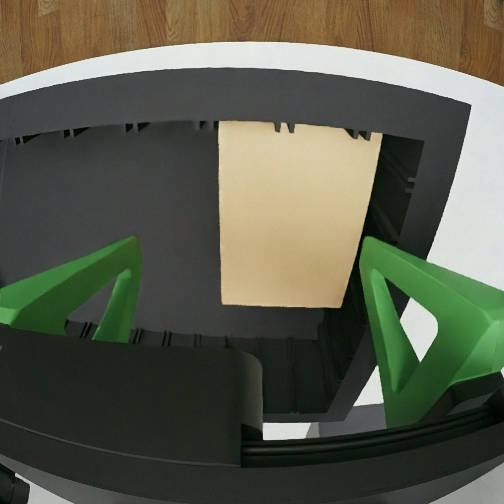

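Call:
execute_actions --actions '[{"benchr":{"joints":{"joint1_rad":-0.88,"joint2_rad":2.09,"joint3_rad":1.645,"joint4_rad":-1.15}}}]' --cameras '["benchr_cam_wrist"]'

Scene clock: 396.63 s.
r1.base_odometry: x=-1.577 y=+1.000 heading=-1.729 (m, m, rad; r1's odometry frame)
r1.turned_by_wheels: +0.000 (rad since the last result)
r1.turned_by_imu: +0.000 (rad since the last result)
r1.base_tilt: forward=+0.8 right=+1.3 (deg)
r1.lidar_m: 2.06 3.04 3.75 3.39 1.21 0.84 0.80 0.81 1.05 0.99 0.70 0.93
r1.head_depth_mm: 838 941 1066 1225 1437 1332 1153 / 882 989 1128 1316 1495 1331 1155 / 931 1007 1212 1427 1560 1336 1168 / 980 723 1206 1470 1246 1326 1164 / 1042 1150 1334 1706 1586 1337 1192 / 1104 1273 1114 1759 1475 1350 1179 / 1183 1337 1084 1131 1598 1323 1174
r1.base_status: not commanded
r1.joint_positions: lift_m=+0.360 arm_m=+0.000 wrist_yaw_rad=+1.569 wrist_pitch_rad=-0.022 wrist_roll_rad=+1.570 gripper_m=+0.020 head_pan_rad=-1.007 head_tilt_rad=-0.742
r1.joint_status: not commanded
r1.motor_effort: left_wheel=+1(0) right_wheel=+0(1) lift_m=+37(37) arm_m=-4(4) wrist_yaw_rad=+0(0) wrist_pitch_rad=+6(6) wrist_roll_rad=+0(0) gripper_m=-1(1) head_pan_rad=+2(3) head_tilt_rad=-5(5) (%)
r1.hand_pose: x=+0.2343 y=-0.1456 z=+0.4685 quat_wxyz=(+0.009, +0.707, -0.708, -0.008) (m; r1's base frame)
r1.wrist_depth_mm: - - 805 - - 796 540 / - - 835 - - 806 541 / - - 971 - - 826 546 / - - - - - 835 556 / - - - - - 816 555 / - - - - - 814 553 / - - - - - 843 547
benchl.joint_positions: joint1_rad=-1.574 joint2_rad=+0.793 joint3_rad=+0.685 joint4_rad=-1.505 joint5_rad=+0.001 joint6_rad=-0.004 gripper_m=+0.094
benchl.joint_status: not commanded
benchl.hand: x=-0.0011 y=-0.1739 z=+0.1615 quat_wxyz=(+0.015, -0.707, -0.707, -0.014) (m; benchl's fixed frame)
benchr.joint_positions: joint1_rad=-0.877 joint2_rad=+2.074 joint3_rad=+1.647 joint4_rad=-1.162 joint5_rad=+0.003 joint6_rad=-0.781 gripper_m=+0.093
benchr.joint_status: all done
benchr.hand: x=+0.3875 y=-0.4673 z=+0.0253 quat_wxyz=(+0.007, -0.048, -0.999, -0.006) (m; benchr's fixed frame)
pictures: benchr_cam_wrist
camera_calibration (this result's frames):
benchr_cam_wrist: T_world_to_cam=[[-0.0970925, -0.995123, -0.0174364, -0.425957], [-0.804816, 0.0681937, 0.589594, 0.338751], [-0.585529, 0.0712782, -0.807511, 0.403014], [0, 0, 0, 1]] pos_world=[0.467252, -0.475707, 0.118286]
Images, in order (width x height): benchr_cam_wrist 504x504.

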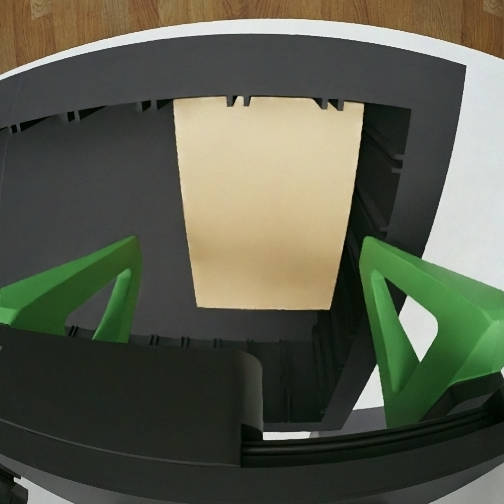

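Call:
execute_actions --actions '[{"benchr":{"joints":{"joint2_rad":2.14,"joint4_rad":-1.09}}}]' --cameras '["benchr_cam_wrist"]'

Scene clock: 397.97 s.
r1.base_odometry: x=-1.577 y=+1.000 heading=-1.729 (m, m, rad; r1's odometry frame)
r1.turned_by_wheels: +0.000 (rad since the last result)
r1.turned_by_imu: +0.000 (rad since the last result)
r1.base_tilt: forward=+0.7 right=+1.2 (deg)
r1.lidar_m: 2.06 3.04 3.77 3.38 1.21 0.84 0.80 0.82 1.04 0.99 0.69 0.93
r1.head_depth_mm: 838 940 1062 1221 1442 1325 1157 / 881 996 1133 1317 1486 1323 1153 / 929 1014 1212 1430 1557 1330 1164 / 979 720 1206 1449 1247 1325 1166 / 1036 1151 1327 1708 1584 1346 1186 / 1107 1265 1121 1769 1476 1351 1174 / 1182 1346 1086 1129 1592 1333 1185
r1.base_status: not commanded
r1.joint_positions: lift_m=+0.360 arm_m=+0.000 wrist_yaw_rad=+1.569 wrist_pitch_rad=-0.022 wrist_roll_rad=+1.570 gripper_m=+0.020 head_pan_rad=-1.007 head_tilt_rad=-0.742
r1.joint_status: not commanded
r1.motor_effort: left_wheel=+0(0) right_wheel=+0(0) lift_m=+37(37) arm_m=-3(3) wrist_yaw_rad=+0(0) wrist_pitch_rad=+6(6) wrist_roll_rad=+0(0) gripper_m=-1(1) head_pan_rad=+3(3) head_tilt_rad=-5(5) (%)
r1.hand_pose: x=+0.2343 y=-0.1456 z=+0.4685 quat_wxyz=(+0.009, +0.707, -0.708, -0.008) (m; r1's base frame)
r1.wrist_depth_mm: - - 838 - - 818 538 / - - 806 - - 818 550 / - - 987 - - 820 552 / - - - - - 822 548 / - - - - - 834 562 / - - - - - 826 541 / - - - - - 823 571
benchl.joint_positions: joint1_rad=-1.574 joint2_rad=+0.793 joint3_rad=+0.685 joint4_rad=-1.505 joint5_rad=+0.001 joint6_rad=-0.004 gripper_m=+0.094
benchl.joint_status: not commanded
benchl.hand: x=-0.0011 y=-0.1739 z=+0.1615 quat_wxyz=(+0.015, -0.707, -0.707, -0.014) (m; benchl's fixed frame)
benchr.joint_positions: joint1_rad=-0.877 joint2_rad=+2.082 joint3_rad=+1.647 joint4_rad=-1.108 joint5_rad=+0.003 joint6_rad=-0.775 gripper_m=+0.093
benchr.joint_status: all done
benchr.hand: x=+0.3953 y=-0.4769 z=+0.0210 quat_wxyz=(-0.008, -0.051, -0.999, +0.011) (m; benchr's fixed frame)
pictures: benchr_cam_wrist
camera_calibration (this result's frames):
benchr_cam_wrist: T_world_to_cam=[[-0.103135, -0.994551, 0.0151837, -0.432786], [-0.821183, 0.0937505, 0.562911, 0.367434], [-0.561268, 0.0455872, -0.826378, 0.383423], [0, 0, 0, 1]] pos_world=[0.472298, -0.482354, 0.116591]
Images, in order (width x height): benchr_cam_wrist 504x504.

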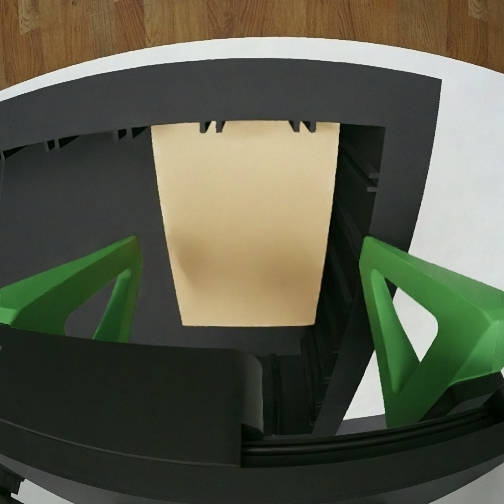

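Call:
execute_actions --actions '[{"benchr":{"joints":{"joint2_rad":2.07,"joint4_rad":-1.16,"gripper_m":0.09}}}]' --cameras '[]'

Call:
execute_actions --actions '[{"benchr":{"joints":{"joint2_rad":2.13,"joint3_rad":1.61,"joint4_rad":-1.10}}}]' --cameras '["benchr_cam_wrist"]'

Scene clock: 399.77 s.
r1.base_odometry: x=-1.577 y=+1.000 heading=-1.729 (m, m, rad; r1's odometry frame)
r1.turned_by_wheels: +0.000 (rad since the last result)
r1.turned_by_imu: +0.000 (rad since the last result)
r1.base_tilt: forward=+0.5 right=+1.4 (deg)
r1.lidar_m: 2.07 3.04 3.77 3.38 1.21 0.84 0.80 0.81 1.05 0.99 0.70 0.93
r1.head_depth_mm: 838 936 1064 1232 1440 1327 1155 / 881 989 1132 1317 1493 1332 1160 / 927 1010 1214 1425 1559 1325 1159 / 978 722 1210 1460 1241 1323 1170 / 1040 1152 1325 1707 1587 1345 1190 / 1099 1277 1119 1749 1468 1348 1179 / 1179 1343 1084 1127 1605 1328 1182
r1.base_status: not commanded
r1.joint_positions: lift_m=+0.360 arm_m=+0.000 wrist_yaw_rad=+1.569 wrist_pitch_rad=-0.022 wrist_roll_rad=+1.570 gripper_m=+0.020 head_pan_rad=-1.007 head_tilt_rad=-0.742
r1.joint_status: not commanded
r1.motor_effort: left_wheel=+0(0) right_wheel=+1(0) lift_m=+37(37) arm_m=-3(4) wrist_yaw_rad=+0(1) wrist_pitch_rad=+6(6) wrist_roll_rad=+0(0) gripper_m=-1(1) head_pan_rad=+2(2) head_tilt_rad=-5(5) (%)
r1.hand_pose: x=+0.2343 y=-0.1456 z=+0.4685 quat_wxyz=(+0.009, +0.707, -0.708, -0.008) (m; r1's base frame)
r1.wrist_depth_mm: - - 795 - - 791 542 / - - 816 - - 807 546 / - - 919 - - 820 549 / - - - - - 814 562 / - - - - - 843 549 / - - - - - 810 552 / - - - - - 839 549
benchl.joint_positions: joint1_rad=-1.574 joint2_rad=+0.793 joint3_rad=+0.685 joint4_rad=-1.505 joint5_rad=+0.001 joint6_rad=-0.004 gripper_m=+0.094
benchl.joint_status: not commanded
benchl.hand: x=-0.0011 y=-0.1739 z=+0.1615 quat_wxyz=(+0.015, -0.707, -0.707, -0.014) (m; benchl's fixed frame)
benchr.joint_positions: joint1_rad=-0.877 joint2_rad=+2.080 joint3_rad=+1.646 joint4_rad=-1.150 joint5_rad=+0.004 joint6_rad=-0.775 gripper_m=+0.090
benchr.joint_status: all done
benchr.hand: x=+0.3885 y=-0.4691 z=+0.0216 quat_wxyz=(+0.006, -0.051, -0.999, -0.004) (m; benchr's fixed frame)
pictures: none
No camera images: the call's "cameras" was empty. Leave "cameras" out to get every camera's image.

Scene clock: 400.67 s.
r1.base_odometry: x=-1.577 y=+1.000 heading=-1.729 (m, m, rad; r1's odometry frame)
r1.turned_by_wheels: +0.000 (rad since the last result)
r1.turned_by_imu: +0.000 (rad since the last result)
r1.base_tilt: forward=+0.7 right=+1.4 (deg)
r1.lidar_m: 2.07 3.03 3.74 3.38 1.21 0.84 0.79 0.82 1.05 0.99 0.70 0.93
r1.head_depth_mm: 838 938 1061 1224 1441 1319 1155 / 882 989 1128 1322 1497 1333 1161 / 929 1013 1209 1423 1555 1332 1160 / 977 722 1206 1458 1242 1330 1166 / 1040 1156 1326 1717 1569 1339 1191 / 1108 1269 1115 1766 1461 1355 1172 / 1178 1340 1082 1131 1595 1328 1185
r1.base_status: not commanded
r1.joint_positions: lift_m=+0.360 arm_m=+0.000 wrist_yaw_rad=+1.569 wrist_pitch_rad=-0.022 wrist_roll_rad=+1.570 gripper_m=+0.020 head_pan_rad=-1.007 head_tilt_rad=-0.742
r1.joint_status: not commanded
r1.motor_effort: left_wheel=+0(0) right_wheel=+0(0) lift_m=+37(37) arm_m=-3(3) wrist_yaw_rad=+1(0) wrist_pitch_rad=+6(6) wrist_roll_rad=+0(0) gripper_m=+0(1) head_pan_rad=+3(2) head_tilt_rad=-5(5) (%)
r1.hand_pose: x=+0.2343 y=-0.1456 z=+0.4685 quat_wxyz=(+0.009, +0.707, -0.708, -0.008) (m; r1's base frame)
r1.wrist_depth_mm: - - 779 - - 812 537 / - - 815 - - 840 556 / - - 985 - - 803 557 / - - - - - 815 560 / - - - - - 804 556 / - - - - - 811 552 / - - - - - 846 548
benchl.joint_positions: joint1_rad=-1.574 joint2_rad=+0.793 joint3_rad=+0.685 joint4_rad=-1.505 joint5_rad=+0.001 joint6_rad=-0.004 gripper_m=+0.094
benchl.joint_status: not commanded
benchl.hand: x=-0.0011 y=-0.1739 z=+0.1615 quat_wxyz=(+0.015, -0.707, -0.707, -0.014) (m; benchl's fixed frame)
benchr.joint_positions: joint1_rad=-0.877 joint2_rad=+2.105 joint3_rad=+1.618 joint4_rad=-1.106 joint5_rad=+0.003 joint6_rad=-0.776 gripper_m=+0.090
benchr.joint_status: all done
benchr.hand: x=+0.3860 y=-0.4659 z=-0.0029 quat_wxyz=(+0.009, -0.051, -0.999, -0.007) (m; benchr's fixed frame)
pictures: benchr_cam_wrist
camera_calibration (this result's frames):
benchr_cam_wrist: T_world_to_cam=[[-0.103215, -0.994452, -0.0202825, -0.422528], [-0.802758, 0.0712441, 0.592034, 0.354694], [-0.587305, 0.0773888, -0.805658, 0.382879], [0, 0, 0, 1]] pos_world=[0.465989, -0.475084, 0.0899088]
Images, in order (width x height): benchr_cam_wrist 504x504.

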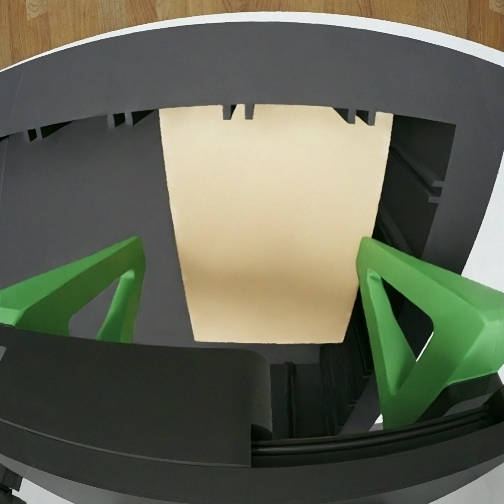

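Call:
execute_actions --actions '[{"benchr":{"joints":{"joint5_rad":0.04,"gripper_m":0.093}}}]' --cameras '["benchr_cam_wrist"]'

Scene clock: 401.73 s.
r1.base_odometry: x=-1.577 y=+1.000 heading=-1.729 (m, m, rad; r1's odometry frame)
r1.turned_by_wheels: +0.000 (rad since the last result)
r1.turned_by_imu: +0.000 (rad since the last result)
r1.base_tilt: forward=+0.6 right=+1.1 (deg)
r1.lidar_m: 2.07 3.05 3.76 3.39 1.21 0.84 0.80 0.82 1.05 0.99 0.70 0.93
r1.head_depth_mm: 840 938 1061 1222 1448 1320 1154 / 883 995 1128 1321 1496 1323 1152 / 930 1010 1215 1427 1561 1332 1167 / 978 723 1208 1465 1244 1331 1165 / 1040 1157 1332 1708 1593 1339 1189 / 1108 1268 1111 1777 1469 1347 1170 / 1183 1345 1084 1127 1593 1335 1181
r1.base_status: not commanded
r1.joint_positions: lift_m=+0.360 arm_m=+0.000 wrist_yaw_rad=+1.569 wrist_pitch_rad=-0.022 wrist_roll_rad=+1.570 gripper_m=+0.020 head_pan_rad=-1.007 head_tilt_rad=-0.742
r1.joint_status: not commanded
r1.motor_effort: left_wheel=+0(1) right_wheel=+1(0) lift_m=+37(37) arm_m=-3(4) wrist_yaw_rad=+1(1) wrist_pitch_rad=+6(6) wrist_roll_rad=+0(0) gripper_m=-1(1) head_pan_rad=+2(3) head_tilt_rad=-5(5) (%)
r1.hand_pose: x=+0.2343 y=-0.1456 z=+0.4685 quat_wxyz=(+0.009, +0.707, -0.708, -0.008) (m; r1's base frame)
r1.wrist_depth_mm: - - 831 - - 821 546 / - - 834 - - 808 537 / - - 954 - - 835 546 / - - - - - 822 554 / - - - - - 829 552 / - - - - - 815 549 / - - - - - 830 562
benchl.joint_positions: joint1_rad=-1.574 joint2_rad=+0.793 joint3_rad=+0.685 joint4_rad=-1.505 joint5_rad=+0.001 joint6_rad=-0.004 gripper_m=+0.094
benchl.joint_status: not commanded
benchl.hand: x=-0.0011 y=-0.1739 z=+0.1615 quat_wxyz=(+0.015, -0.707, -0.707, -0.014) (m; benchl's fixed frame)
benchr.joint_positions: joint1_rad=-0.877 joint2_rad=+2.105 joint3_rad=+1.618 joint4_rad=-1.106 joint5_rad=+0.033 joint6_rad=-0.776 gripper_m=+0.093
benchr.joint_status: all done
benchr.hand: x=+0.3822 y=-0.4691 z=-0.0028 quat_wxyz=(+0.020, -0.051, -0.999, +0.003) (m; benchr's fixed frame)
pictures: benchr_cam_wrist
camera_calibration (this result's frames):
benchr_cam_wrist: T_world_to_cam=[[-0.102367, -0.994746, 0.00153097, -0.426515], [-0.788748, 0.0821055, 0.609209, 0.351563], [-0.606134, 0.061155, -0.793008, 0.380556], [0, 0, 0, 1]] pos_world=[0.464301, -0.476412, 0.0882619]
Images, in order (width x height): benchr_cam_wrist 504x504.

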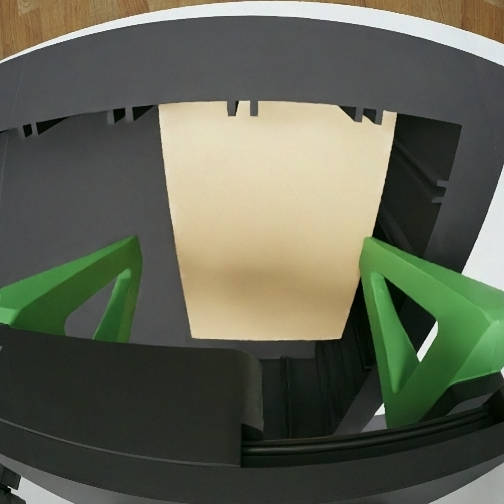

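Marginal; add radial lean while descending.

Call:
execute_actions --actions '[{"benchr":{"joints":{"joint2_rad":2.16,"joint4_rad":-1.05}}}]' --cameras '["benchr_cam_wrist"]'

Scene clock: 402.83 s.
r1.base_odometry: x=-1.577 y=+1.000 heading=-1.729 (m, m, rad; r1's odometry frame)
r1.turned_by_wheels: +0.000 (rad since the last result)
r1.turned_by_imu: +0.000 (rad since the last result)
r1.base_tilt: forward=+0.7 right=+1.2 (deg)
r1.lidar_m: 2.06 3.03 3.75 3.38 1.21 0.84 0.80 0.81 1.05 0.99 0.70 0.93
r1.head_depth_mm: 839 938 1064 1225 1435 1327 1156 / 883 993 1132 1312 1494 1327 1153 / 928 1013 1209 1437 1560 1334 1161 / 983 723 1210 1466 1241 1325 1171 / 1040 1153 1335 1701 1569 1338 1191 / 1107 1271 1115 1764 1469 1356 1175 / 1186 1342 1088 1132 1594 1328 1181
r1.base_status: not commanded
r1.joint_positions: lift_m=+0.360 arm_m=+0.000 wrist_yaw_rad=+1.569 wrist_pitch_rad=-0.022 wrist_roll_rad=+1.570 gripper_m=+0.020 head_pan_rad=-1.007 head_tilt_rad=-0.742
r1.joint_status: not commanded
r1.motor_effort: left_wheel=+0(0) right_wheel=+0(1) lift_m=+37(37) arm_m=-3(3) wrist_yaw_rad=+0(1) wrist_pitch_rad=+6(6) wrist_roll_rad=+0(0) gripper_m=+0(1) head_pan_rad=+3(2) head_tilt_rad=-5(5) (%)
r1.hand_pose: x=+0.2343 y=-0.1456 z=+0.4685 quat_wxyz=(+0.009, +0.707, -0.708, -0.008) (m; r1's base frame)
r1.wrist_depth_mm: - - 801 - - 811 542 / - - 822 - - 813 549 / - - 953 - - 818 552 / - - - - - 809 552 / - - - - - 818 557 / - - - - - 828 552 / - - - - - 821 557
benchl.joint_positions: joint1_rad=-1.574 joint2_rad=+0.793 joint3_rad=+0.685 joint4_rad=-1.505 joint5_rad=+0.001 joint6_rad=-0.004 gripper_m=+0.094
benchl.joint_status: not commanded
benchl.hand: x=-0.0011 y=-0.1739 z=+0.1615 quat_wxyz=(+0.015, -0.707, -0.707, -0.014) (m; benchl's fixed frame)
benchr.joint_positions: joint1_rad=-0.877 joint2_rad=+2.109 joint3_rad=+1.618 joint4_rad=-1.075 joint5_rad=+0.038 joint6_rad=-0.776 gripper_m=+0.093
benchr.joint_status: all done
benchr.hand: x=+0.3861 y=-0.4752 z=-0.0048 quat_wxyz=(+0.012, -0.051, -0.999, +0.015) (m; benchr's fixed frame)
pictures: benchr_cam_wrist
camera_calibration (this result's frames):
benchr_cam_wrist: T_world_to_cam=[[-0.1025, -0.994437, 0.0242804, -0.431801], [-0.79704, 0.0967087, 0.596134, 0.366469], [-0.595165, 0.0417511, -0.802518, 0.36816], [0, 0, 0, 1]] pos_world=[0.466947, -0.48021, 0.0874745]
Images, in order (width x height): benchr_cam_wrist 504x504.

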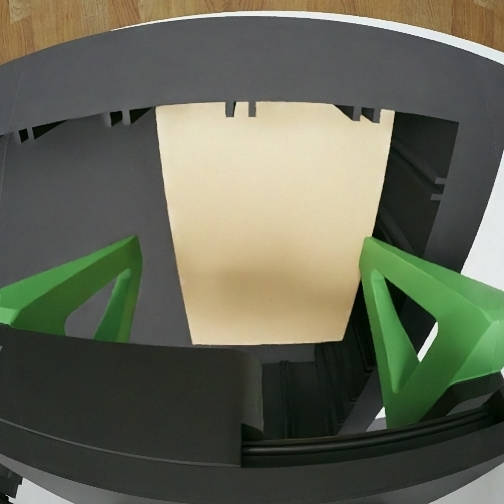

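Call:
execute_actions --actions '[{"benchr":{"joints":{"joint2_rad":2.06,"joint4_rad":-1.08}}}]' --cameras '["benchr_cam_wrist"]'

Scene clock: 404.30 s.
r1.base_odometry: x=-1.577 y=+1.000 heading=-1.729 (m, m, rad; r1's odometry frame)
r1.turned_by_wheels: +0.000 (rad since the last result)
r1.turned_by_imu: +0.000 (rad since the last result)
r1.base_tilt: forward=+0.6 right=+1.1 (deg)
r1.lidar_m: 2.06 3.04 3.73 3.38 1.21 0.84 0.80 0.82 1.05 0.99 0.70 0.93
r1.head_depth_mm: 842 935 1065 1223 1449 1326 1151 / 881 988 1130 1315 1482 1325 1159 / 930 1014 1211 1428 1557 1331 1170 / 981 723 1208 1456 1246 1320 1166 / 1037 1154 1338 1722 1584 1347 1191 / 1104 1266 1115 1772 1482 1353 1177 / 1180 1337 1083 1126 1602 1329 1178
r1.base_status: not commanded
r1.joint_positions: lift_m=+0.360 arm_m=+0.000 wrist_yaw_rad=+1.569 wrist_pitch_rad=-0.022 wrist_roll_rad=+1.570 gripper_m=+0.020 head_pan_rad=-1.007 head_tilt_rad=-0.742
r1.joint_status: not commanded
r1.motor_effort: left_wheel=+0(0) right_wheel=+1(0) lift_m=+37(37) arm_m=-3(3) wrist_yaw_rad=+0(0) wrist_pitch_rad=+6(6) wrist_roll_rad=+0(0) gripper_m=-2(1) head_pan_rad=+2(2) head_tilt_rad=-6(5) (%)
r1.hand_pose: x=+0.2343 y=-0.1456 z=+0.4685 quat_wxyz=(+0.009, +0.707, -0.708, -0.008) (m; r1's base frame)
r1.wrist_depth_mm: - - 807 - - 810 549 / - - 819 - - 804 547 / - - 968 - - 812 550 / - - - - - 818 548 / - - - - - 820 556 / - - - - - 849 554 / - - - - - 826 550
benchl.joint_positions: joint1_rad=-1.574 joint2_rad=+0.793 joint3_rad=+0.685 joint4_rad=-1.505 joint5_rad=+0.001 joint6_rad=-0.004 gripper_m=+0.094
benchl.joint_status: not commanded
benchl.hand: x=-0.0011 y=-0.1739 z=+0.1615 quat_wxyz=(+0.015, -0.707, -0.707, -0.014) (m; benchl's fixed frame)
benchr.joint_positions: joint1_rad=-0.877 joint2_rad=+2.092 joint3_rad=+1.618 joint4_rad=-1.076 joint5_rad=+0.038 joint6_rad=-0.776 gripper_m=+0.093
benchr.joint_status: all done
benchr.hand: x=+0.3873 y=-0.4766 z=+0.0049 quat_wxyz=(+0.007, -0.051, -0.998, +0.020) (m; benchr's fixed frame)
pictures: benchr_cam_wrist
camera_calibration (this result's frames):
benchr_cam_wrist: T_world_to_cam=[[-0.102789, -0.994089, 0.0349432, -0.433111], [-0.802813, 0.10365, 0.587153, 0.367363], [-0.587304, 0.0322998, -0.808722, 0.369189], [0, 0, 0, 1]] pos_world=[0.467232, -0.480553, 0.098007]
Images, in order (width x height): benchr_cam_wrist 504x504.

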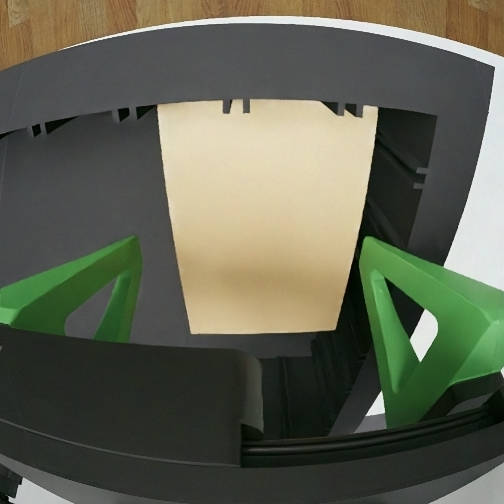

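Call:
execute_actions --actions '[{"benchr":{"joints":{"joint2_rad":2.155,"joint3_rad":1.61,"joint4_rad":-1.04}}}]' --cameras '["benchr_cam_wrist"]'

Scene clock: 405.50 s.
r1.base_odometry: x=-1.577 y=+1.000 heading=-1.729 (m, m, rad; r1's odometry frame)
r1.turned_by_wheels: +0.000 (rad since the last result)
r1.turned_by_imu: +0.000 (rad since the last result)
r1.base_tilt: forward=+0.7 right=+1.3 (deg)
r1.lidar_m: 2.06 3.02 3.74 3.39 1.21 0.84 0.80 0.81 1.05 0.99 0.69 0.93
r1.head_depth_mm: 838 940 1061 1229 1447 1328 1157 / 882 988 1129 1323 1485 1330 1156 / 924 1010 1208 1423 1557 1330 1167 / 982 721 1208 1466 1244 1330 1163 / 1039 1155 1329 1712 1584 1344 1187 / 1104 1273 1116 1769 1467 1356 1172 / 1177 1344 1085 1129 1598 1320 1176
r1.base_status: not commanded
r1.joint_positions: lift_m=+0.360 arm_m=+0.000 wrist_yaw_rad=+1.569 wrist_pitch_rad=-0.022 wrist_roll_rad=+1.570 gripper_m=+0.020 head_pan_rad=-1.007 head_tilt_rad=-0.742
r1.joint_status: not commanded
r1.motor_effort: left_wheel=+1(0) right_wheel=+1(1) lift_m=+37(37) arm_m=-4(3) wrist_yaw_rad=+0(0) wrist_pitch_rad=+6(6) wrist_roll_rad=+0(0) gripper_m=-1(1) head_pan_rad=+2(2) head_tilt_rad=-5(5) (%)
r1.hand_pose: x=+0.2343 y=-0.1456 z=+0.4685 quat_wxyz=(+0.009, +0.707, -0.708, -0.008) (m; r1's base frame)
r1.wrist_depth_mm: - - 810 - - 787 546 / - - 819 - - 826 557 / - - 954 - - 828 544 / - - - - - 824 551 / - - - - - 814 554 / - - - - - 836 551 / - - - - - 827 550
benchl.joint_positions: joint1_rad=-1.574 joint2_rad=+0.793 joint3_rad=+0.685 joint4_rad=-1.505 joint5_rad=+0.001 joint6_rad=-0.004 gripper_m=+0.094
benchl.joint_status: not commanded
benchl.hand: x=-0.0011 y=-0.1739 z=+0.1615 quat_wxyz=(+0.015, -0.707, -0.707, -0.014) (m; benchl's fixed frame)
benchr.joint_positions: joint1_rad=-0.876 joint2_rad=+2.111 joint3_rad=+1.617 joint4_rad=-1.052 joint5_rad=+0.040 joint6_rad=-0.776 gripper_m=+0.093
benchr.joint_status: all done
benchr.hand: x=+0.3896 y=-0.4788 z=-0.0061 quat_wxyz=(+0.006, -0.050, -0.998, +0.023) (m; benchr's fixed frame)
pictures: benchr_cam_wrist
camera_calibration (this result's frames):
benchr_cam_wrist: T_world_to_cam=[[-0.101378, -0.994053, 0.0397659, -0.435185], [-0.803959, 0.105404, 0.585268, 0.377192], [-0.585979, 0.0273632, -0.809864, 0.358851], [0, 0, 0, 1]] pos_world=[0.469409, -0.482174, 0.0871677]
Images, in order (width x height): benchr_cam_wrist 504x504.

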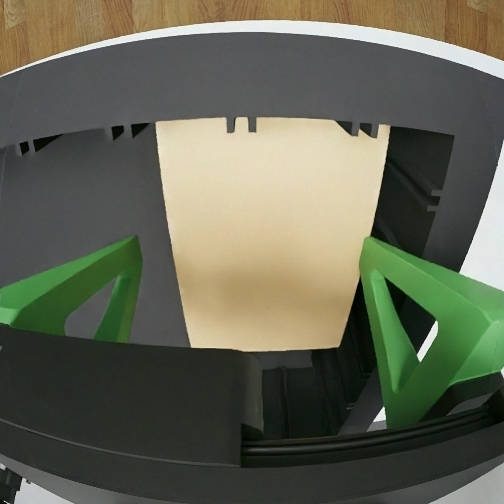

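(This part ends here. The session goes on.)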